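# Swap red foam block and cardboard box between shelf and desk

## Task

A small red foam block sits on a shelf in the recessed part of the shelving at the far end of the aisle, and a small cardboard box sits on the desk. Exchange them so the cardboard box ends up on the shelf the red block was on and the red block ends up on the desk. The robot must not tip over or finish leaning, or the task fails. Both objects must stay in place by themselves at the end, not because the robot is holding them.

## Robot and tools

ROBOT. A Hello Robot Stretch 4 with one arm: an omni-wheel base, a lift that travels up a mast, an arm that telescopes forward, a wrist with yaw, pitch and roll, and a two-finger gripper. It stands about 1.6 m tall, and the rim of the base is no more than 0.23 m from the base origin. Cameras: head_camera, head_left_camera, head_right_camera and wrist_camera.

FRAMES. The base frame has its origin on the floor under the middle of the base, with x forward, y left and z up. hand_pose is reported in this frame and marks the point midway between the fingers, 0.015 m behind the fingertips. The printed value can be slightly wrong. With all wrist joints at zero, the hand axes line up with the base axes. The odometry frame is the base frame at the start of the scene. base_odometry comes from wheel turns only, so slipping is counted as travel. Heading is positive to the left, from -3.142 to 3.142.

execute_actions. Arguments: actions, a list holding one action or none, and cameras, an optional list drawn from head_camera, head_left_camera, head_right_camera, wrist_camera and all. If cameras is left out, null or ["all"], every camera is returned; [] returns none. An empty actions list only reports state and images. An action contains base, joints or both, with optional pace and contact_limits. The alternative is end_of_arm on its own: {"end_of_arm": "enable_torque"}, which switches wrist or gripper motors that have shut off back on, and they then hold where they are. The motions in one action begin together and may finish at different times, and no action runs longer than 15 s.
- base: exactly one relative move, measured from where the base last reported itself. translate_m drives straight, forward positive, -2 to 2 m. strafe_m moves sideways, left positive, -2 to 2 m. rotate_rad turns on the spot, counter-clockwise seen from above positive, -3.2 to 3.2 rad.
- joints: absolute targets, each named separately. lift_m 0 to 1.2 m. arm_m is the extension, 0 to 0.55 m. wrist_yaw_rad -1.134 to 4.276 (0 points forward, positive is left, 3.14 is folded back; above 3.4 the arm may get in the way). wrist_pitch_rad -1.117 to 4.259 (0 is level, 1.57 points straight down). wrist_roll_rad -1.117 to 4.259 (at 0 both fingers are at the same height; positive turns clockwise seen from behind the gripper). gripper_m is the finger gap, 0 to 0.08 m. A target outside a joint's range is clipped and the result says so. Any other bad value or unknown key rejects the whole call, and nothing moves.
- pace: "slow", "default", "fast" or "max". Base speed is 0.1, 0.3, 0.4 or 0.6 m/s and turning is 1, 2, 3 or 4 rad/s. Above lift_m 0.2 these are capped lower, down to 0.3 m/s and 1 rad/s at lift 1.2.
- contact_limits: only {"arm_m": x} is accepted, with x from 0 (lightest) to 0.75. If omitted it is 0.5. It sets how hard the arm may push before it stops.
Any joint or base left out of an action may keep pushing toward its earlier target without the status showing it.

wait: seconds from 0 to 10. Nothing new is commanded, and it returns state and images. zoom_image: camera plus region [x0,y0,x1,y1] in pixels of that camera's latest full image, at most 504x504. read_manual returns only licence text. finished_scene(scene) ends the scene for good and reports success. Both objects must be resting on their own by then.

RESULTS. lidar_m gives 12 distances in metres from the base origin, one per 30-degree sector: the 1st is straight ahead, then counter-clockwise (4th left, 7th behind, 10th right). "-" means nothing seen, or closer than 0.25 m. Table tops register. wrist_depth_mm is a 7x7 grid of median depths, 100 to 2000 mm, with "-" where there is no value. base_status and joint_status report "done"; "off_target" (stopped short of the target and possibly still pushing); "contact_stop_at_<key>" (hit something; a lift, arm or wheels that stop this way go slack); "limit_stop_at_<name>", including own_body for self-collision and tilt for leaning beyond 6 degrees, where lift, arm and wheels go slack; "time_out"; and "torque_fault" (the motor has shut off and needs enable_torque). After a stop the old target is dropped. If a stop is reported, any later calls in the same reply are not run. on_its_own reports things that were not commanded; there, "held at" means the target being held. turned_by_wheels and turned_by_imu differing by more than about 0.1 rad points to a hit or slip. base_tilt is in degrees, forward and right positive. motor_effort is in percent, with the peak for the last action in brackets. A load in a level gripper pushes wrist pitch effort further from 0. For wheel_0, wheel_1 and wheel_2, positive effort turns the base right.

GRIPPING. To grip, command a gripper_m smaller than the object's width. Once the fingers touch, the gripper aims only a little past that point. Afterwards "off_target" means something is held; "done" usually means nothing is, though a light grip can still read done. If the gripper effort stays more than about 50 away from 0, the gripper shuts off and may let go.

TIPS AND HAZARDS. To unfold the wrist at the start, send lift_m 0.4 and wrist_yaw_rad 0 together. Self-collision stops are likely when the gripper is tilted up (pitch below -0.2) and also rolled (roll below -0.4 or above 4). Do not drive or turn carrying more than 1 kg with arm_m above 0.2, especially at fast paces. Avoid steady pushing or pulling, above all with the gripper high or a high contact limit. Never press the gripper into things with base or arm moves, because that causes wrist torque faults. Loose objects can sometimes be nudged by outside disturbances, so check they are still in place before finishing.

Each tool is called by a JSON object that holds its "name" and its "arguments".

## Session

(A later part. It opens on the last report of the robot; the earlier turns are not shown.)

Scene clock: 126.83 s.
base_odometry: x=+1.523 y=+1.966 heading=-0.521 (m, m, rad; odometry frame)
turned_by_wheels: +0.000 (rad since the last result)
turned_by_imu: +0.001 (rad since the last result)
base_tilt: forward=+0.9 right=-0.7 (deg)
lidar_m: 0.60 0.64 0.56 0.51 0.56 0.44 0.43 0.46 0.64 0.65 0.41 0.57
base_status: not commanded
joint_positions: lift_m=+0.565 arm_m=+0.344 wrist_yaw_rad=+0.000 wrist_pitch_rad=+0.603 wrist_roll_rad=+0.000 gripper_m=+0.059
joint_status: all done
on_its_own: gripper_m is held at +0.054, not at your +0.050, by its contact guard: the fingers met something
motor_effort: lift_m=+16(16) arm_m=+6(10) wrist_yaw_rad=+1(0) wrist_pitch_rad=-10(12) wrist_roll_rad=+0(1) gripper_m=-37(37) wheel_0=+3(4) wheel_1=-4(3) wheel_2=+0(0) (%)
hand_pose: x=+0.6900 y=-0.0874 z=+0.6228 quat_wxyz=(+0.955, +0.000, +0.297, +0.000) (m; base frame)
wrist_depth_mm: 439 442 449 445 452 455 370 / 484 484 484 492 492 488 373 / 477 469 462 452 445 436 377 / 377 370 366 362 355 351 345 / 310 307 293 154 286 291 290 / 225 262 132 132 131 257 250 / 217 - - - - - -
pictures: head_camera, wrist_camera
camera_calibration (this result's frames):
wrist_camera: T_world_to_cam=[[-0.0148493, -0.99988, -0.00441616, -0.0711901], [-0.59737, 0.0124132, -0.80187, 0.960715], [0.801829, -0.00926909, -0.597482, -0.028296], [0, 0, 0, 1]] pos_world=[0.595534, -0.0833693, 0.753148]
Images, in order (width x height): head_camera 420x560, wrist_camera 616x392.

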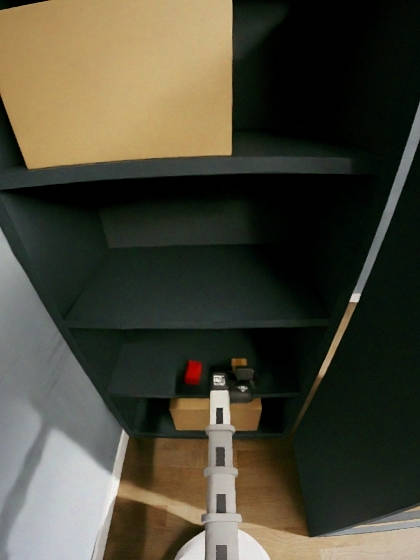

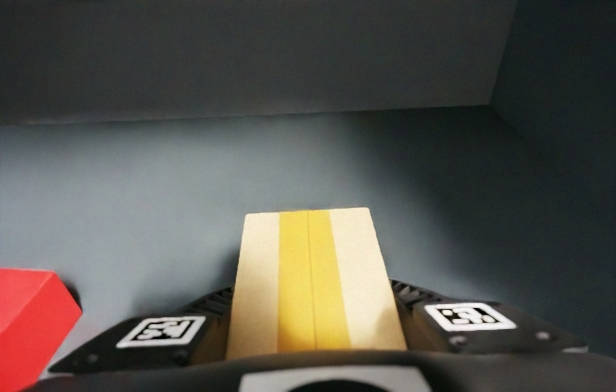

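{"name": "execute_actions", "arguments": {"actions": [{"joints":{"lift_m":0.512}}], "cameras": ["wrist_camera"]}}

Scene clock: 130.27 s.
base_odometry: x=+1.523 y=+1.966 heading=-0.521 (m, m, rad; odometry frame)
turned_by_wheels: +0.000 (rad since the last result)
turned_by_imu: +0.001 (rad since the last result)
base_tilt: forward=+0.9 right=-0.7 (deg)
lidar_m: 0.59 0.63 0.56 0.52 0.54 0.45 0.40 0.47 0.63 0.64 0.42 0.58
base_status: not commanded
joint_positions: lift_m=+0.512 arm_m=+0.344 wrist_yaw_rad=+0.000 wrist_pitch_rad=+0.603 wrist_roll_rad=+0.000 gripper_m=+0.059
joint_status: all done
on_its_own: gripper_m is held at +0.054, not at your +0.050, by its contact guard: the fingers met something
motor_effort: lift_m=+16(14) arm_m=+6(6) wrist_yaw_rad=+1(0) wrist_pitch_rad=-9(10) wrist_roll_rad=+1(2) gripper_m=-37(37) wheel_0=+4(3) wheel_1=-3(3) wheel_2=+0(0) (%)
hand_pose: x=+0.6900 y=-0.0874 z=+0.5698 quat_wxyz=(+0.955, +0.000, +0.297, +0.000) (m; base frame)
wrist_depth_mm: 442 442 449 449 452 452 370 / 466 469 473 455 449 436 373 / 359 353 351 342 338 330 324 / 285 279 274 272 268 264 262 / 220 231 222 154 216 221 219 / 200 198 133 132 131 195 191 / 178 - - - - - -
pictures: wrist_camera
camera_calibration (this result's frames):
wrist_camera: T_world_to_cam=[[-0.0148493, -0.99988, -0.00441555, -0.0714244], [-0.5974, 0.0124131, -0.801847, 0.918229], [0.801806, -0.00926903, -0.597513, -0.0599219], [0, 0, 0, 1]] pos_world=[0.595535, -0.0833693, 0.70016]
Images, in order (width x height): wrist_camera 616x392.

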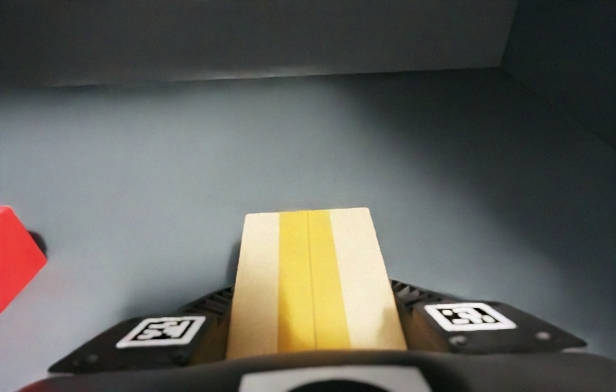

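{"name": "execute_actions", "arguments": {"actions": [{"joints":{"gripper_m":0.08}}], "cameras": []}}

{"name": "execute_actions", "arguments": {"actions": [{"joints":{"lift_m":0.595}}], "cameras": ["wrist_camera"]}}

{"name": "execute_actions", "arguments": {"actions": [{"base":{"strafe_m":0.208},"joints":{"arm_m":0.372,"wrist_yaw_rad":-0.11}}], "cameras": ["wrist_camera","head_camera"]}}

Scene clock: 135.57 s.
base_odometry: x=+1.523 y=+1.966 heading=-0.521 (m, m, rad; odometry frame)
turned_by_wheels: +0.000 (rad since the last result)
turned_by_imu: +0.001 (rad since the last result)
base_tilt: forward=+0.9 right=-0.7 (deg)
lidar_m: 0.58 0.63 0.55 0.50 0.54 0.45 0.42 0.44 0.64 0.63 0.40 0.55
base_status: not commanded
joint_positions: lift_m=+0.512 arm_m=+0.344 wrist_yaw_rad=+0.000 wrist_pitch_rad=+0.603 wrist_roll_rad=+0.000 gripper_m=+0.080
joint_status: all done
motor_effort: lift_m=+16(16) arm_m=+6(6) wrist_yaw_rad=+1(0) wrist_pitch_rad=-9(10) wrist_roll_rad=+1(0) gripper_m=+1(37) wheel_0=+4(4) wheel_1=-4(4) wheel_2=+0(0) (%)
hand_pose: x=+0.6900 y=-0.0874 z=+0.5699 quat_wxyz=(+0.955, +0.000, +0.297, +0.000) (m; base frame)
wrist_depth_mm: 439 442 449 449 452 452 370 / 466 473 469 459 452 439 370 / 364 355 349 342 338 332 325 / 285 282 277 273 270 266 263 / 220 232 222 157 216 221 220 / 200 198 139 135 136 133 194 / - - 122 - - - -
pictures: none
No camera images: the call's "cameras" was empty. Leave "cameras" out to get every camera's image.

Scene clock: 136.90 s.
base_odometry: x=+1.523 y=+1.966 heading=-0.521 (m, m, rad; odometry frame)
turned_by_wheels: +0.000 (rad since the last result)
turned_by_imu: +0.000 (rad since the last result)
base_tilt: forward=+0.9 right=-0.7 (deg)
lidar_m: 0.58 0.62 0.54 0.52 0.56 0.45 0.41 0.44 0.64 0.62 0.42 0.56
base_status: not commanded
joint_positions: lift_m=+0.595 arm_m=+0.344 wrist_yaw_rad=+0.000 wrist_pitch_rad=+0.603 wrist_roll_rad=+0.000 gripper_m=+0.080
joint_status: all done
motor_effort: lift_m=+22(24) arm_m=+6(6) wrist_yaw_rad=+0(2) wrist_pitch_rad=-9(9) wrist_roll_rad=+1(0) gripper_m=+2(1) wheel_0=+3(3) wheel_1=-4(3) wheel_2=+0(0) (%)
hand_pose: x=+0.6901 y=-0.0874 z=+0.6524 quat_wxyz=(+0.955, +0.000, +0.297, +0.000) (m; base frame)
wrist_depth_mm: 445 442 445 445 455 452 370 / 480 484 488 492 496 492 373 / 521 512 521 517 512 477 375 / 430 424 415 413 404 399 368 / 353 349 343 340 334 334 330 / 247 297 277 291 273 132 293 / - - 145 - - - -
pictures: wrist_camera
camera_calibration (this result's frames):
wrist_camera: T_world_to_cam=[[-0.0148484, -0.99988, -0.00442373, -0.0710543], [-0.597011, 0.0124146, -0.802137, 0.984399], [0.802095, -0.00926941, -0.597124, -0.0110837], [0, 0, 0, 1]] pos_world=[0.595533, -0.0833694, 0.78269]
Images, in order (width x height): wrist_camera 616x392.

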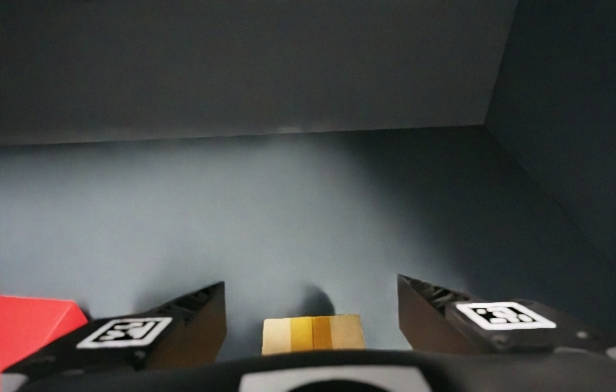

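Scene clock: 138.87 s.
base_odometry: x=+1.627 y=+2.146 heading=-0.521 (m, m, rad; odometry frame)
turned_by_wheels: +0.000 (rad since the last result)
turned_by_imu: +0.001 (rad since the last result)
base_tilt: forward=+0.9 right=-0.7 (deg)
lidar_m: 0.57 0.47 0.33 0.30 0.31 0.44 0.41 0.45 0.64 0.61 0.63 0.61
base_status: done
joint_positions: lift_m=+0.595 arm_m=+0.371 wrist_yaw_rad=-0.110 wrist_pitch_rad=+0.603 wrist_roll_rad=+0.000 gripper_m=+0.080
joint_status: all done
motor_effort: lift_m=+22(22) arm_m=+6(3) wrist_yaw_rad=+1(4) wrist_pitch_rad=-8(8) wrist_roll_rad=+0(1) gripper_m=+2(1) wheel_0=-2(10) wheel_1=+5(13) wheel_2=+0(0) (%)
hand_pose: x=+0.7064 y=-0.1061 z=+0.6524 quat_wxyz=(+0.953, +0.016, +0.296, -0.052) (m; base frame)
wrist_depth_mm: 399 415 424 439 449 469 480 / 433 449 466 480 496 508 525 / 477 484 496 508 508 496 488 / 430 424 418 413 404 402 397 / 353 349 345 342 336 334 330 / 301 298 226 239 274 132 293 / - - 145 - - - -
pictures: head_camera, wrist_camera
camera_calibration (this result's frames):
wrist_camera: T_world_to_cam=[[-0.12453, -0.992206, -0.00442457, -0.0112207], [-0.591979, 0.0778752, -0.802182, 0.997835], [0.796274, -0.0972762, -0.597063, -0.0296438], [0, 0, 0, 1]] pos_world=[0.612905, -0.0917234, 0.782696]
Images, in order (width x height): head_camera 420x560, wrist_camera 616x392.

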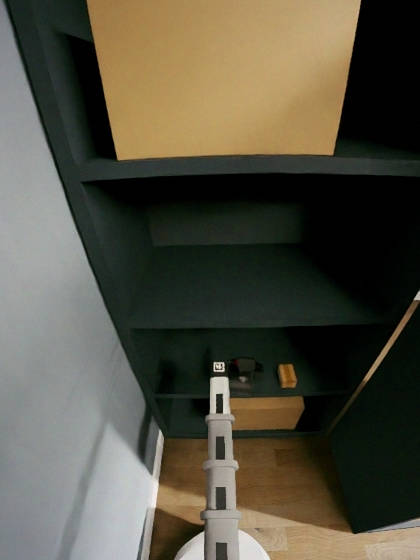

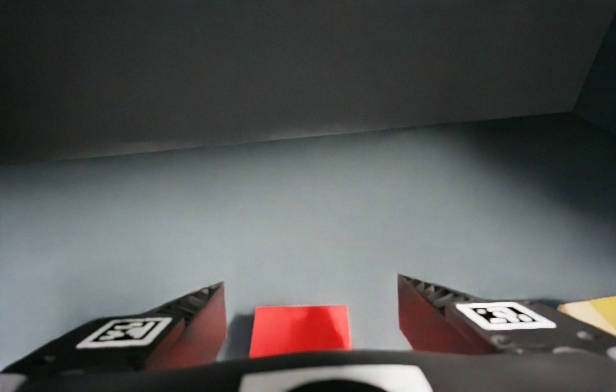

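{"name": "execute_actions", "arguments": {"actions": [{"base":{"strafe_m":0.005},"joints":{"lift_m":0.555}}], "cameras": ["wrist_camera"]}}

Scene clock: 142.30 s.
base_odometry: x=+1.629 y=+2.151 heading=-0.521 (m, m, rad; odometry frame)
turned_by_wheels: +0.000 (rad since the last result)
turned_by_imu: +0.001 (rad since the last result)
base_tilt: forward=+0.9 right=-0.7 (deg)
lidar_m: 0.59 0.46 0.33 0.30 0.34 0.43 0.42 0.45 0.64 0.64 0.63 0.63
base_status: done
joint_positions: lift_m=+0.555 arm_m=+0.371 wrist_yaw_rad=-0.110 wrist_pitch_rad=+0.603 wrist_roll_rad=+0.000 gripper_m=+0.080
joint_status: all done
motor_effort: lift_m=+16(19) arm_m=+6(6) wrist_yaw_rad=+0(1) wrist_pitch_rad=-8(8) wrist_roll_rad=+1(0) gripper_m=+1(1) wheel_0=+2(11) wheel_1=+0(12) wheel_2=+0(0) (%)
hand_pose: x=+0.7064 y=-0.1061 z=+0.6129 quat_wxyz=(+0.953, +0.016, +0.296, -0.052) (m; base frame)
wrist_depth_mm: 402 410 421 436 452 466 480 / 436 449 462 477 496 500 517 / 455 449 439 436 427 418 413 / 359 353 349 345 338 334 332 / 297 296 289 286 282 279 278 / 252 250 182 191 190 133 245 / - - 145 - - - -
pictures: wrist_camera
camera_calibration (this result's frames):
wrist_camera: T_world_to_cam=[[-0.12459, -0.992198, -0.00442482, -0.0113618], [-0.591969, 0.0779108, -0.802186, 0.966167], [0.796273, -0.0973251, -0.597057, -0.0532211], [0, 0, 0, 1]] pos_world=[0.612904, -0.0917278, 0.74322]
Images, in order (width x height): wrist_camera 616x392.

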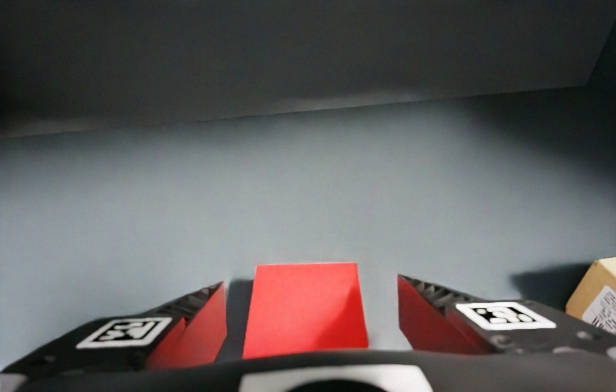

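{"name": "execute_actions", "arguments": {"actions": [{"joints":{"lift_m":0.513}}], "cameras": ["wrist_camera"]}}

{"name": "execute_actions", "arguments": {"actions": [{"joints":{"gripper_m":0.045}}], "cameras": ["wrist_camera"]}}

Scene clock: 145.80 s.
base_odometry: x=+1.629 y=+2.151 heading=-0.521 (m, m, rad; odometry frame)
turned_by_wheels: +0.000 (rad since the last result)
turned_by_imu: +0.001 (rad since the last result)
base_tilt: forward=+0.9 right=-0.7 (deg)
lidar_m: 0.58 0.43 0.33 0.29 0.33 0.44 0.41 0.45 0.62 0.64 0.61 0.65
base_status: not commanded
joint_positions: lift_m=+0.513 arm_m=+0.371 wrist_yaw_rad=-0.110 wrist_pitch_rad=+0.603 wrist_roll_rad=+0.000 gripper_m=+0.080
joint_status: all done
motor_effort: lift_m=+16(17) arm_m=+6(6) wrist_yaw_rad=+1(1) wrist_pitch_rad=-8(8) wrist_roll_rad=+2(0) gripper_m=+1(1) wheel_0=+2(2) wheel_1=+0(0) wheel_2=+0(0) (%)
hand_pose: x=+0.7064 y=-0.1061 z=+0.5709 quat_wxyz=(+0.953, +0.016, +0.296, -0.052) (m; base frame)
wrist_depth_mm: 402 410 427 436 452 466 480 / 433 439 449 459 452 442 433 / 362 357 351 343 338 334 327 / 287 282 278 274 272 267 264 / 236 233 224 166 225 223 221 / 202 200 143 142 149 132 196 / - - 128 - - - -
pictures: wrist_camera
camera_calibration (this result's frames):
wrist_camera: T_world_to_cam=[[-0.124591, -0.992198, -0.00442493, -0.0115471], [-0.591969, 0.0779112, -0.802186, 0.932485], [0.796273, -0.0973254, -0.597057, -0.0782923], [0, 0, 0, 1]] pos_world=[0.612905, -0.0917278, 0.701231]
Images, in order (width x height): wrist_camera 616x392.

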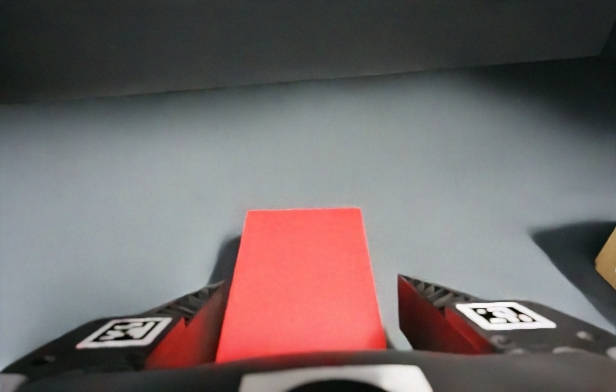

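Scene clock: 146.83 s.
base_odometry: x=+1.629 y=+2.151 heading=-0.521 (m, m, rad; odometry frame)
turned_by_wheels: +0.000 (rad since the last result)
turned_by_imu: +0.000 (rad since the last result)
base_tilt: forward=+0.9 right=-0.7 (deg)
lidar_m: 0.58 0.45 0.32 0.30 0.33 0.46 0.42 0.43 0.65 0.63 0.63 0.63
base_status: not commanded
joint_positions: lift_m=+0.513 arm_m=+0.371 wrist_yaw_rad=-0.110 wrist_pitch_rad=+0.603 wrist_roll_rad=+0.000 gripper_m=+0.058
joint_status: gripper_m off_target (ended at +0.058, target +0.045)
on_its_own: gripper_m is held at +0.053, not at your +0.045, by its contact guard: the fingers met something
motor_effort: lift_m=+16(16) arm_m=+6(6) wrist_yaw_rad=+1(0) wrist_pitch_rad=-7(9) wrist_roll_rad=+2(0) gripper_m=-37(39) wheel_0=+3(2) wheel_1=+0(0) wheel_2=+0(0) (%)
hand_pose: x=+0.7064 y=-0.1061 z=+0.5709 quat_wxyz=(+0.953, +0.016, +0.296, -0.052) (m; base frame)
wrist_depth_mm: 402 410 424 436 452 466 484 / 433 439 449 462 452 442 433 / 364 357 351 347 338 336 329 / 287 283 279 276 270 267 264 / 236 234 224 166 218 223 222 / 202 199 139 142 136 196 193 / 180 - - - - - -
pictures: wrist_camera
camera_calibration (this result's frames):
wrist_camera: T_world_to_cam=[[-0.124592, -0.992198, -0.00442815, -0.0115442], [-0.591964, 0.0779138, -0.80219, 0.932485], [0.796276, -0.0973249, -0.597053, -0.0782975], [0, 0, 0, 1]] pos_world=[0.612905, -0.0917279, 0.701231]
Images, in order (width x height): wrist_camera 616x392.

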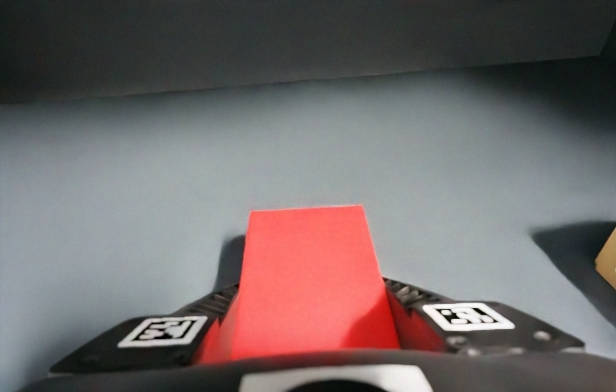

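{"name": "execute_actions", "arguments": {"actions": [{"joints":{"lift_m":0.56}}], "cameras": []}}

{"name": "execute_actions", "arguments": {"actions": [{"base":{"translate_m":-0.11},"joints":{"arm_m":0.0}}], "cameras": ["head_camera"]}}

{"name": "execute_actions", "arguments": {"actions": [{"joints":{"wrist_yaw_rad":0,"wrist_pitch_rad":1.2,"lift_m":0.6},"pace":"fast"}], "cameras": []}}

{"name": "execute_actions", "arguments": {"actions": [{"base":{"rotate_rad":-1.535}}], "cameras": ["head_camera","head_left_camera"]}}

Scene clock: 155.93 s.
base_odometry: x=+1.629 y=+2.151 heading=-0.521 (m, m, rad; odometry frame)
turned_by_wheels: +0.000 (rad since the last result)
turned_by_imu: +0.001 (rad since the last result)
base_tilt: forward=+0.9 right=-0.7 (deg)
lidar_m: 0.59 0.46 0.33 0.30 0.32 0.44 0.42 0.45 0.61 0.66 0.62 0.62
base_status: not commanded
joint_positions: lift_m=+0.560 arm_m=+0.371 wrist_yaw_rad=-0.110 wrist_pitch_rad=+0.603 wrist_roll_rad=+0.000 gripper_m=+0.058
joint_status: all done
on_its_own: gripper_m is held at +0.053, not at your +0.045, by its contact guard: the fingers met something
motor_effort: lift_m=+22(23) arm_m=+6(6) wrist_yaw_rad=+1(0) wrist_pitch_rad=-8(8) wrist_roll_rad=-1(1) gripper_m=-39(38) wheel_0=+2(2) wheel_1=+0(0) wheel_2=+0(0) (%)
hand_pose: x=+0.7064 y=-0.1061 z=+0.6174 quat_wxyz=(+0.953, +0.016, +0.296, -0.052) (m; base frame)
wrist_depth_mm: 399 410 421 436 452 466 477 / 436 449 466 477 492 504 517 / 455 459 452 442 436 427 418 / 368 362 357 349 347 342 340 / 304 300 289 166 279 286 283 / 258 256 139 142 136 251 245 / 230 - - - - - -
pictures: none
No camera images: the call's "cameras" was empty. Leave "cameras" out to get every camera's image.

Scene clock: 158.13 s.
base_odometry: x=+1.534 y=+2.205 heading=-0.522 (m, m, rad; odometry frame)
turned_by_wheels: -0.001 (rad since the last result)
turned_by_imu: +0.000 (rad since the last result)
base_tilt: forward=+0.9 right=-0.7 (deg)
lidar_m: 0.71 0.45 0.33 0.31 0.34 0.35 0.31 0.31 0.47 1.08 0.66 0.75
base_status: done
joint_positions: lift_m=+0.560 arm_m=+0.002 wrist_yaw_rad=-0.110 wrist_pitch_rad=+0.603 wrist_roll_rad=+0.000 gripper_m=+0.058
joint_status: all done
joint sent to its limit — the command would take arm_m past its lower limit, so that joint was sent only as far as its limit.
on_its_own: gripper_m is held at +0.053, not at your +0.045, by its contact guard: the fingers met something
motor_effort: lift_m=+23(23) arm_m=-6(9) wrist_yaw_rad=+1(0) wrist_pitch_rad=-9(9) wrist_roll_rad=+0(1) gripper_m=-38(38) wheel_0=-4(9) wheel_1=-3(10) wheel_2=+0(11) (%)
hand_pose: x=+0.3375 y=-0.1061 z=+0.6173 quat_wxyz=(+0.953, +0.016, +0.297, -0.053) (m; base frame)
wrist_depth_mm: 661 831 854 866 878 723 564 / 603 627 615 603 549 574 574 / 508 521 788 798 798 809 621 / 597 991 707 676 691 809 661 / 627 904 723 166 750 866 691 / 654 778 139 142 136 842 699 / 615 - - - - - -
pictures: head_camera
Images, in order (width x height): head_camera 420x560.

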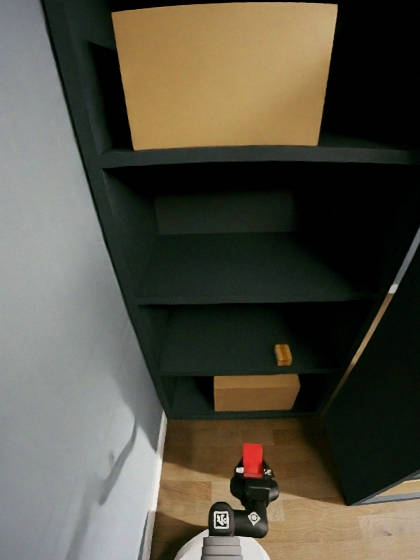

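Scene clock: 159.00 s.
base_odometry: x=+1.534 y=+2.205 heading=-0.522 (m, m, rad; odometry frame)
turned_by_wheels: +0.000 (rad since the last result)
turned_by_imu: +0.000 (rad since the last result)
base_tilt: forward=+0.9 right=-0.7 (deg)
lidar_m: 0.69 0.45 0.32 0.30 0.33 0.34 0.31 0.34 0.49 1.07 0.67 0.75
base_status: not commanded
joint_positions: lift_m=+0.600 arm_m=+0.002 wrist_yaw_rad=+0.000 wrist_pitch_rad=+1.201 wrist_roll_rad=+0.000 gripper_m=+0.058
joint_status: all done
on_its_own: gripper_m is held at +0.053, not at your +0.045, by its contact guard: the fingers met something
motor_effort: lift_m=+22(28) arm_m=-6(6) wrist_yaw_rad=+1(4) wrist_pitch_rad=-4(14) wrist_roll_rad=+2(0) gripper_m=-38(37) wheel_0=-4(4) wheel_1=-4(4) wheel_2=+0(0) (%)
hand_pose: x=+0.2497 y=-0.0874 z=+0.5797 quat_wxyz=(+0.825, +0.000, +0.565, +0.000) (m; base frame)
wrist_depth_mm: 597 798 831 676 683 778 699 / 603 798 809 788 820 820 750 / 597 831 831 842 842 831 759 / 597 788 788 788 788 788 759 / 585 750 741 166 741 750 750 / 585 707 139 142 136 715 707 / 554 - - - - - -
pictures: none
No camera images: the call's "cameras" was empty. Leave "cameras" out to get every camera's image.

Scene clock: 161.03 s.
base_odometry: x=+1.534 y=+2.205 heading=-2.056 (m, m, rad; odometry frame)
turned_by_wheels: -1.534 (rad since the last result)
turned_by_imu: -1.568 (rad since the last result)
base_tilt: forward=+0.9 right=-0.7 (deg)
lidar_m: 0.96 0.65 0.74 0.70 0.44 0.33 0.29 0.33 0.33 0.31 0.33 0.49
base_status: done
joint_positions: lift_m=+0.600 arm_m=+0.002 wrist_yaw_rad=+0.000 wrist_pitch_rad=+1.201 wrist_roll_rad=+0.000 gripper_m=+0.058
joint_status: not commanded
on_its_own: gripper_m is held at +0.053, not at your +0.045, by its contact guard: the fingers met something
motor_effort: lift_m=+22(22) arm_m=-6(6) wrist_yaw_rad=+1(2) wrist_pitch_rad=-4(4) wrist_roll_rad=+0(0) gripper_m=-38(39) wheel_0=+5(10) wheel_1=+4(12) wheel_2=+2(10) (%)
hand_pose: x=+0.2498 y=-0.0874 z=+0.5797 quat_wxyz=(+0.825, +0.000, +0.565, +0.000) (m; base frame)
wrist_depth_mm: 512 788 946 946 931 539 415 / 603 788 891 878 878 559 512 / 798 820 831 831 842 668 668 / 798 798 788 778 788 707 439 / 750 741 750 166 741 585 404 / 715 723 139 142 136 512 392 / 691 - - - - - -
pictures: head_camera, head_left_camera
Images, in order (width x height): head_camera 420x560, head_left_camera 420x672.

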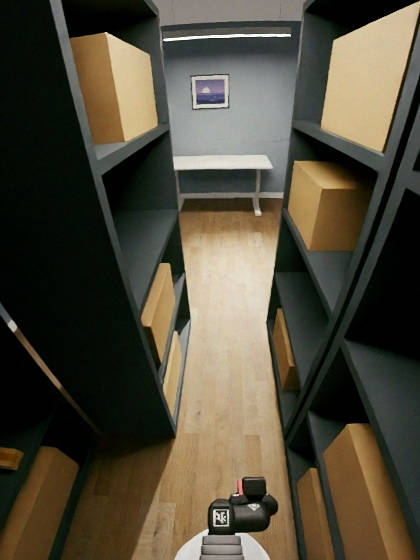

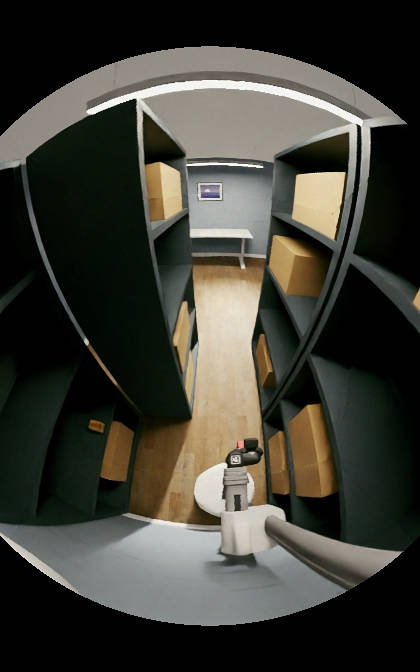

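{"name": "zoom_image", "arguments": {"camera": "head_camera", "region": [120, 180, 330, 500]}}

Region (120, 180, 330, 500) of head_camera's 420x560 image, scaled by 1.575, with more detail than that image has; it fills the left 331 columns of this view, and the rest is white.

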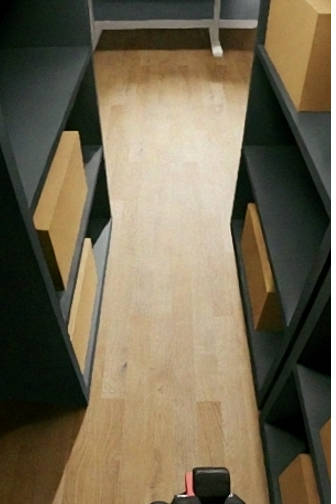

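{"name": "execute_actions", "arguments": {"actions": [{"base":{"rotate_rad":-0.035}}], "cameras": []}}

{"name": "execute_actions", "arguments": {"actions": [{"base":{"strafe_m":-0.03}}], "cameras": []}}

{"name": "execute_actions", "arguments": {"actions": [{"base":{"translate_m":0.4}}], "cameras": ["head_camera"]}}

Scene clock: 169.83 s.
base_odometry: x=+1.534 y=+2.205 heading=-2.090 (m, m, rad; odometry frame)
turned_by_wheels: -0.034 (rad since the last result)
turned_by_imu: -0.034 (rad since the last result)
base_tilt: forward=+0.9 right=-0.7 (deg)
lidar_m: 1.08 0.67 0.75 0.71 0.45 0.32 0.32 0.34 0.33 0.31 0.33 0.45
base_status: done
joint_positions: lift_m=+0.600 arm_m=+0.002 wrist_yaw_rad=+0.000 wrist_pitch_rad=+1.201 wrist_roll_rad=+0.000 gripper_m=+0.058
joint_status: not commanded
on_its_own: gripper_m is held at +0.053, not at your +0.045, by its contact guard: the fingers met something
motor_effort: lift_m=+22(22) arm_m=-6(6) wrist_yaw_rad=+1(1) wrist_pitch_rad=-4(4) wrist_roll_rad=+0(1) gripper_m=-38(37) wheel_0=+3(8) wheel_1=+6(8) wheel_2=+1(8) (%)
hand_pose: x=+0.2498 y=-0.0874 z=+0.5797 quat_wxyz=(+0.825, +0.000, +0.565, +0.000) (m; base frame)
wrist_depth_mm: 535 842 946 946 917 492 427 / 585 788 878 878 854 554 535 / 759 809 842 831 831 699 707 / 788 809 788 778 778 707 421 / 750 750 750 166 741 559 402 / 715 715 139 142 136 500 384 / 683 - - - - - -
pictures: none
No camera images: the call's "cameras" was empty. Leave "cameras" out to get every camera's image.

Scene clock: 170.77 s.
base_odometry: x=+1.508 y=+2.220 heading=-2.090 (m, m, rad; odometry frame)
turned_by_wheels: +0.000 (rad since the last result)
turned_by_imu: +0.000 (rad since the last result)
base_tilt: forward=+0.9 right=-0.7 (deg)
lidar_m: 1.19 0.67 0.79 0.72 0.45 0.32 0.29 0.33 0.29 0.27 0.30 0.42
base_status: done
joint_positions: lift_m=+0.600 arm_m=+0.002 wrist_yaw_rad=+0.000 wrist_pitch_rad=+1.201 wrist_roll_rad=+0.000 gripper_m=+0.058
joint_status: not commanded
on_its_own: gripper_m is held at +0.053, not at your +0.045, by its contact guard: the fingers met something
motor_effort: lift_m=+22(22) arm_m=-6(6) wrist_yaw_rad=+0(1) wrist_pitch_rad=-3(3) wrist_roll_rad=+1(1) gripper_m=-38(38) wheel_0=+2(11) wheel_1=-2(13) wheel_2=+0(1) (%)
hand_pose: x=+0.2498 y=-0.0874 z=+0.5797 quat_wxyz=(+0.825, +0.000, +0.565, +0.000) (m; base frame)
wrist_depth_mm: 597 866 946 931 842 455 407 / 615 854 891 878 842 535 530 / 750 820 842 831 820 691 715 / 788 788 788 778 768 699 418 / 750 759 741 166 715 496 397 / 723 715 138 142 136 436 377 / 699 - - - - - -
pictures: none
No camera images: the call's "cameras" was empty. Leave "cameras" out to get every camera's image.

Scene clock: 173.57 s.
base_odometry: x=+1.310 y=+1.873 heading=-2.089 (m, m, rad; odometry frame)
turned_by_wheels: +0.001 (rad since the last result)
turned_by_imu: +0.000 (rad since the last result)
base_tilt: forward=+0.9 right=-0.7 (deg)
lidar_m: 1.19 0.43 0.36 0.74 0.78 0.73 0.70 0.40 0.31 0.28 0.31 0.43
base_status: done
joint_positions: lift_m=+0.600 arm_m=+0.002 wrist_yaw_rad=+0.000 wrist_pitch_rad=+1.201 wrist_roll_rad=+0.000 gripper_m=+0.058
joint_status: not commanded
on_its_own: gripper_m is held at +0.053, not at your +0.045, by its contact guard: the fingers met something
motor_effort: lift_m=+22(22) arm_m=-6(6) wrist_yaw_rad=+1(0) wrist_pitch_rad=-4(4) wrist_roll_rad=+1(2) gripper_m=-39(38) wheel_0=+5(10) wheel_1=+4(10) wheel_2=-2(12) (%)
hand_pose: x=+0.2497 y=-0.0874 z=+0.5797 quat_wxyz=(+0.825, +0.000, +0.565, +0.000) (m; base frame)
wrist_depth_mm: 597 866 946 931 842 504 488 / 591 854 878 878 854 480 462 / 585 820 831 831 809 559 559 / 580 788 798 788 768 699 691 / 574 741 750 166 715 676 676 / 597 715 139 142 136 647 500 / 676 - - - - - -
pictures: head_camera
Images, in order (width x height): head_camera 420x560.

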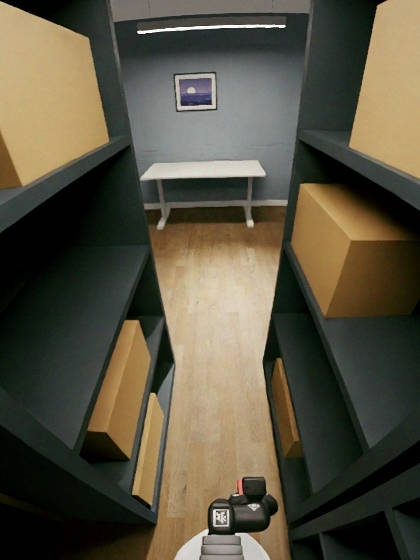

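{"name": "execute_actions", "arguments": {"actions": [{"base":{"translate_m":0.7}}], "cameras": ["head_camera"]}}

Scene clock: 180.37 s.
base_odometry: x=+0.963 y=+1.265 heading=-2.088 (m, m, rad; odometry frame)
turned_by_wheels: +0.001 (rad since the last result)
turned_by_imu: +0.000 (rad since the last result)
base_tilt: forward=+0.9 right=-0.7 (deg)
lidar_m: 2.50 0.43 0.29 0.28 0.29 0.41 1.24 0.45 0.29 0.27 0.30 0.42
base_status: done
joint_positions: lift_m=+0.600 arm_m=+0.002 wrist_yaw_rad=+0.000 wrist_pitch_rad=+1.201 wrist_roll_rad=+0.000 gripper_m=+0.058
joint_status: not commanded
on_its_own: gripper_m is held at +0.053, not at your +0.045, by its contact guard: the fingers met something
motor_effort: lift_m=+22(22) arm_m=-6(6) wrist_yaw_rad=+0(1) wrist_pitch_rad=-4(5) wrist_roll_rad=-2(1) gripper_m=-39(38) wheel_0=+4(10) wheel_1=+5(9) wheel_2=-1(12) (%)
hand_pose: x=+0.2497 y=-0.0874 z=+0.5797 quat_wxyz=(+0.825, +0.000, +0.565, +0.000) (m; base frame)
wrist_depth_mm: 931 931 946 946 931 946 931 / 878 878 891 878 878 878 325 / 831 831 854 831 831 831 347 / 788 798 788 798 788 525 500 / 661 741 741 166 707 668 668 / 640 715 139 142 136 640 647 / 615 - - - - - -
pictures: head_camera
Images, in order (width x height): head_camera 420x560.

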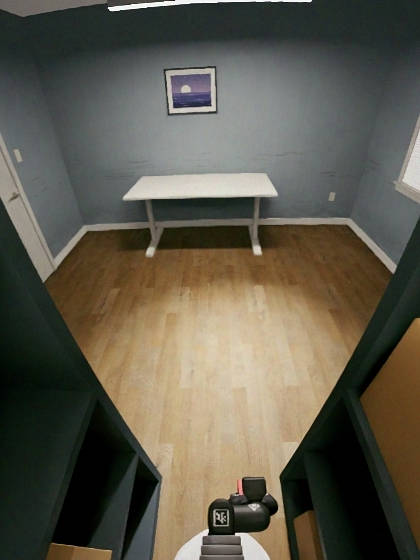

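{"name": "execute_actions", "arguments": {"actions": [{"base":{"translate_m":0.7}}], "cameras": []}}

{"name": "execute_actions", "arguments": {"actions": [{"base":{"translate_m":1.25},"joints":{"lift_m":0.78,"wrist_pitch_rad":0.6},"pace":"fast"}], "cameras": ["head_camera","wrist_camera"]}}

Scene clock: 188.07 s.
base_odometry: x=+0.617 y=+0.657 heading=-2.088 (m, m, rad; odometry frame)
turned_by_wheels: +0.001 (rad since the last result)
turned_by_imu: +0.000 (rad since the last result)
base_tilt: forward=+0.9 right=-0.8 (deg)
lidar_m: 1.77 1.89 1.93 1.82 0.39 0.43 1.18 0.43 0.41 1.87 1.92 1.86
base_status: done
joint_positions: lift_m=+0.600 arm_m=+0.002 wrist_yaw_rad=+0.000 wrist_pitch_rad=+1.201 wrist_roll_rad=+0.000 gripper_m=+0.058
joint_status: not commanded
on_its_own: gripper_m is held at +0.053, not at your +0.045, by its contact guard: the fingers met something
motor_effort: lift_m=+22(22) arm_m=-6(6) wrist_yaw_rad=+1(1) wrist_pitch_rad=-5(4) wrist_roll_rad=+0(1) gripper_m=-37(37) wheel_0=+3(8) wheel_1=+6(9) wheel_2=+0(12) (%)
hand_pose: x=+0.2497 y=-0.0874 z=+0.5797 quat_wxyz=(+0.825, +0.000, +0.565, +0.000) (m; base frame)
wrist_depth_mm: 931 946 931 946 931 917 931 / 891 878 891 878 878 878 878 / 831 842 831 831 831 842 842 / 798 788 798 798 788 788 798 / 750 750 741 166 741 750 750 / 715 707 138 142 136 715 715 / 699 - - - - - -
pictures: none
No camera images: the call's "cameras" was empty. Leave "cameras" out to get every camera's image.

Scene clock: 192.47 s.
base_odometry: x=+0.000 y=-0.430 heading=-2.087 (m, m, rad; odometry frame)
turned_by_wheels: +0.001 (rad since the last result)
turned_by_imu: -0.002 (rad since the last result)
base_tilt: forward=+0.9 right=-0.7 (deg)
lidar_m: 0.54 0.57 0.80 1.82 1.95 1.60 1.55 1.58 1.96 1.84 0.78 0.57
base_status: done
joint_positions: lift_m=+0.780 arm_m=+0.002 wrist_yaw_rad=+0.000 wrist_pitch_rad=+0.603 wrist_roll_rad=+0.000 gripper_m=+0.058
joint_status: all done
on_its_own: gripper_m is held at +0.053, not at your +0.045, by its contact guard: the fingers met something
motor_effort: lift_m=+22(25) arm_m=-6(6) wrist_yaw_rad=+1(2) wrist_pitch_rad=-8(13) wrist_roll_rad=+1(0) gripper_m=-37(38) wheel_0=+3(9) wheel_1=+5(10) wheel_2=+2(14) (%)
hand_pose: x=+0.3481 y=-0.0874 z=+0.8374 quat_wxyz=(+0.955, +0.000, +0.297, +0.000) (m; base frame)
wrist_depth_mm: 1025 1042 991 1008 1025 1042 1098 / 759 741 715 699 676 661 654 / 544 539 530 521 508 500 492 / 433 424 415 410 404 402 402 / 1366 1336 1308 166 1255 1308 1308 / 1138 1182 138 142 136 1160 1138 / 1060 - - - - - -
pictures: head_camera, wrist_camera
camera_calibration (this result's frames):
wrist_camera: T_world_to_cam=[[-0.0149288, -0.999879, -0.00443552, -0.0752878], [-0.597173, 0.012474, -0.802015, 0.928591], [0.801973, -0.00932439, -0.597287, 0.373852], [0, 0, 0, 1]] pos_world=[0.253586, -0.083376, 0.967707]
Images, in order (width x height): head_camera 420x560, wrist_camera 616x392.

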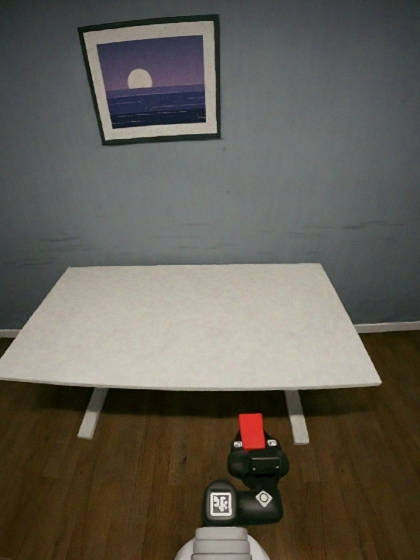

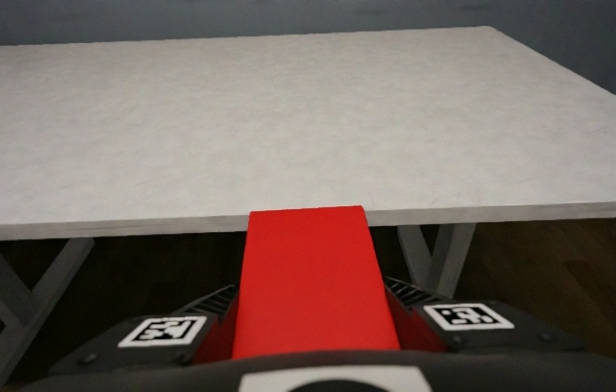

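{"name": "execute_actions", "arguments": {"actions": [{"joints":{"arm_m":0.42,"lift_m":0.76},"pace":"fast"}], "cameras": []}}

{"name": "execute_actions", "arguments": {"actions": [{"joints":{"lift_m":0.705}}], "cameras": ["wrist_camera"]}}

Scene clock: 197.57 s.
base_odometry: x=+0.000 y=-0.430 heading=-2.087 (m, m, rad; odometry frame)
turned_by_wheels: +0.000 (rad since the last result)
turned_by_imu: +0.001 (rad since the last result)
base_tilt: forward=+0.9 right=-0.7 (deg)
lidar_m: 0.54 0.56 0.81 1.85 1.93 1.57 1.54 1.56 1.96 1.82 0.77 0.56
base_status: not commanded
joint_positions: lift_m=+0.760 arm_m=+0.419 wrist_yaw_rad=+0.000 wrist_pitch_rad=+0.603 wrist_roll_rad=+0.000 gripper_m=+0.058
joint_status: all done
on_its_own: gripper_m is held at +0.053, not at your +0.045, by its contact guard: the fingers met something
motor_effort: lift_m=+17(23) arm_m=+6(10) wrist_yaw_rad=+0(0) wrist_pitch_rad=-9(9) wrist_roll_rad=+1(1) gripper_m=-36(38) wheel_0=+3(3) wheel_1=+5(5) wheel_2=+1(1) (%)
hand_pose: x=+0.7651 y=-0.0874 z=+0.8179 quat_wxyz=(+0.955, +0.000, +0.297, +0.000) (m; base frame)
wrist_depth_mm: 647 640 654 654 661 676 676 / 683 691 647 634 615 603 585 / 496 488 480 473 462 452 449 / 389 387 379 373 370 364 364 / 322 317 306 166 298 303 303 / 274 272 139 142 136 268 260 / 245 - - - - - -
pictures: none
No camera images: the call's "cameras" was empty. Leave "cameras" out to get every camera's image.

Scene clock: 198.70 s.
base_odometry: x=+0.000 y=-0.430 heading=-2.087 (m, m, rad; odometry frame)
turned_by_wheels: +0.000 (rad since the last result)
turned_by_imu: +0.000 (rad since the last result)
base_tilt: forward=+0.9 right=-0.7 (deg)
lidar_m: 0.53 0.56 0.79 1.80 1.94 1.59 1.49 1.59 1.96 1.83 0.77 0.56
base_status: not commanded
joint_positions: lift_m=+0.705 arm_m=+0.419 wrist_yaw_rad=+0.000 wrist_pitch_rad=+0.603 wrist_roll_rad=+0.000 gripper_m=+0.058
joint_status: all done
on_its_own: gripper_m is held at +0.053, not at your +0.045, by its contact guard: the fingers met something
motor_effort: lift_m=+16(18) arm_m=+6(6) wrist_yaw_rad=+0(0) wrist_pitch_rad=-9(8) wrist_roll_rad=+1(2) gripper_m=-37(38) wheel_0=+3(3) wheel_1=+5(5) wheel_2=+1(1) (%)
hand_pose: x=+0.7651 y=-0.0874 z=+0.7629 quat_wxyz=(+0.955, +0.000, +0.297, +0.000) (m; base frame)
wrist_depth_mm: 647 647 640 647 661 654 654 / 512 504 488 477 469 455 445 / 375 368 362 359 349 342 338 / 294 291 287 285 281 277 272 / 244 240 231 166 225 230 229 / 208 206 139 142 136 203 198 / 185 - - - - - -
pictures: wrist_camera
camera_calibration (this result's frames):
wrist_camera: T_world_to_cam=[[-0.0147874, -0.999881, -0.00443953, -0.0694739], [-0.596982, 0.0123905, -0.802159, 1.11782], [0.802118, -0.00921149, -0.597094, -0.00528384], [0, 0, 0, 1]] pos_world=[0.670531, -0.0833647, 0.893208]
Images, in order (width x height): wrist_camera 616x392.

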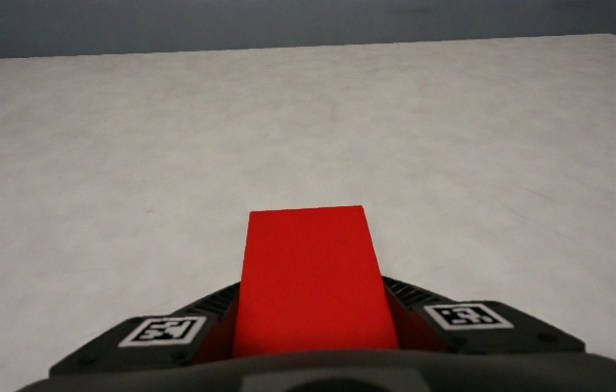

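{"name": "execute_actions", "arguments": {"actions": [{"joints":{"lift_m":0.699}}], "cameras": []}}

{"name": "execute_actions", "arguments": {"actions": [{"joints":{"gripper_m":0.08}}], "cameras": []}}

{"name": "execute_actions", "arguments": {"actions": [{"joints":{"lift_m":0.79},"pace":"fast"}], "cameras": ["wrist_camera","head_camera"]}}

Scene clock: 202.03 s.
base_odometry: x=+0.000 y=-0.430 heading=-2.087 (m, m, rad; odometry frame)
turned_by_wheels: +0.000 (rad since the last result)
turned_by_imu: +0.001 (rad since the last result)
base_tilt: forward=+0.9 right=-0.7 (deg)
lidar_m: 0.54 0.56 0.80 1.83 1.96 1.59 1.53 1.57 1.96 1.82 0.76 0.56
base_status: not commanded
joint_positions: lift_m=+0.699 arm_m=+0.419 wrist_yaw_rad=+0.000 wrist_pitch_rad=+0.602 wrist_roll_rad=+0.000 gripper_m=+0.058
joint_status: all done
on_its_own: gripper_m is held at +0.053, not at your +0.045, by its contact guard: the fingers met something
motor_effort: lift_m=+15(19) arm_m=+6(6) wrist_yaw_rad=+0(1) wrist_pitch_rad=-7(8) wrist_roll_rad=+0(2) gripper_m=-38(38) wheel_0=+3(3) wheel_1=+5(5) wheel_2=+1(2) (%)
hand_pose: x=+0.7651 y=-0.0874 z=+0.7571 quat_wxyz=(+0.955, +0.000, +0.297, +0.000) (m; base frame)
wrist_depth_mm: 640 647 640 647 654 647 654 / 500 492 477 462 455 445 436 / 364 359 353 345 340 334 330 / 289 283 279 273 271 268 265 / 236 234 224 166 218 223 222 / 202 199 138 142 136 196 193 / 179 - - - - - -
pictures: none
No camera images: the call's "cameras" was empty. Leave "cameras" out to get every camera's image.

Scene clock: 202.97 s.
base_odometry: x=+0.000 y=-0.430 heading=-2.087 (m, m, rad; odometry frame)
turned_by_wheels: +0.000 (rad since the last result)
turned_by_imu: +0.000 (rad since the last result)
base_tilt: forward=+0.9 right=-0.7 (deg)
lidar_m: 0.54 0.56 0.80 1.84 1.97 1.58 1.53 1.58 1.96 1.84 0.77 0.58
base_status: not commanded
joint_positions: lift_m=+0.699 arm_m=+0.419 wrist_yaw_rad=+0.000 wrist_pitch_rad=+0.602 wrist_roll_rad=+0.000 gripper_m=+0.080
joint_status: all done
motor_effort: lift_m=+16(16) arm_m=+6(6) wrist_yaw_rad=+1(1) wrist_pitch_rad=-7(8) wrist_roll_rad=+1(1) gripper_m=+1(38) wheel_0=+3(3) wheel_1=+5(5) wheel_2=+1(1) (%)
hand_pose: x=+0.7651 y=-0.0874 z=+0.7570 quat_wxyz=(+0.955, +0.000, +0.297, +0.000) (m; base frame)
wrist_depth_mm: 640 647 640 647 654 647 661 / 496 484 477 462 452 442 430 / 364 357 351 343 338 332 327 / 286 281 277 274 270 266 263 / 236 233 223 165 217 222 220 / 201 199 146 141 140 133 195 / - - 127 - - - -
pictures: none
No camera images: the call's "cameras" was empty. Leave "cameras" out to get every camera's image.

Scene clock: 204.10 s.
base_odometry: x=+0.000 y=-0.430 heading=-2.087 (m, m, rad; odometry frame)
turned_by_wheels: +0.000 (rad since the last result)
turned_by_imu: +0.000 (rad since the last result)
base_tilt: forward=+0.9 right=-0.7 (deg)
lidar_m: 0.55 0.54 0.80 1.83 1.95 1.58 1.54 1.58 1.95 1.83 0.80 0.55
base_status: not commanded
joint_positions: lift_m=+0.790 arm_m=+0.419 wrist_yaw_rad=+0.000 wrist_pitch_rad=+0.602 wrist_roll_rad=+0.000 gripper_m=+0.080
joint_status: all done
motor_effort: lift_m=+22(26) arm_m=+6(6) wrist_yaw_rad=+0(2) wrist_pitch_rad=-7(8) wrist_roll_rad=+1(0) gripper_m=+2(1) wheel_0=+3(3) wheel_1=+5(5) wheel_2=+1(1) (%)
hand_pose: x=+0.7651 y=-0.0874 z=+0.8475 quat_wxyz=(+0.955, +0.000, +0.297, +0.000) (m; base frame)
wrist_depth_mm: 647 647 654 654 668 676 683 / 683 691 699 707 707 707 707 / 559 554 539 535 525 512 508 / 445 436 430 424 421 413 410 / 366 362 357 353 349 347 342 / 312 306 287 301 283 133 303 / - - 146 - - - -
pictures: head_camera, wrist_camera
camera_calibration (this result's frames):
wrist_camera: T_world_to_cam=[[-0.0150517, -0.999877, -0.00444391, -0.0689385], [-0.596758, 0.0125492, -0.802323, 1.18565], [0.80228, -0.00942437, -0.596874, 0.0448669], [0, 0, 0, 1]] pos_world=[0.670512, -0.0833861, 0.977747]
Images, in order (width x height): head_camera 420x560, wrist_camera 616x392.

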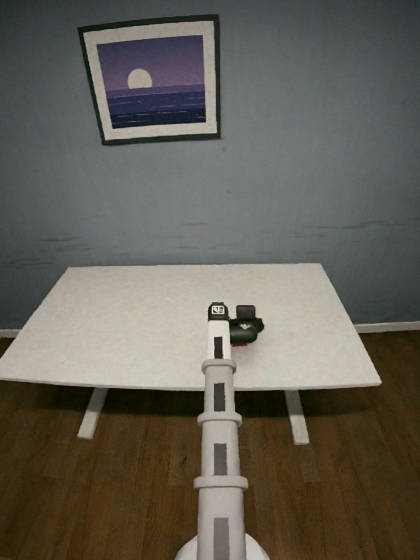

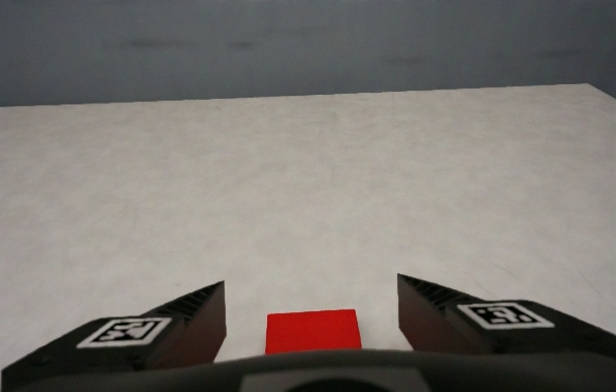

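{"name": "finished_scene", "arguments": {"scene": 2}}

The scene is finished: the task was done.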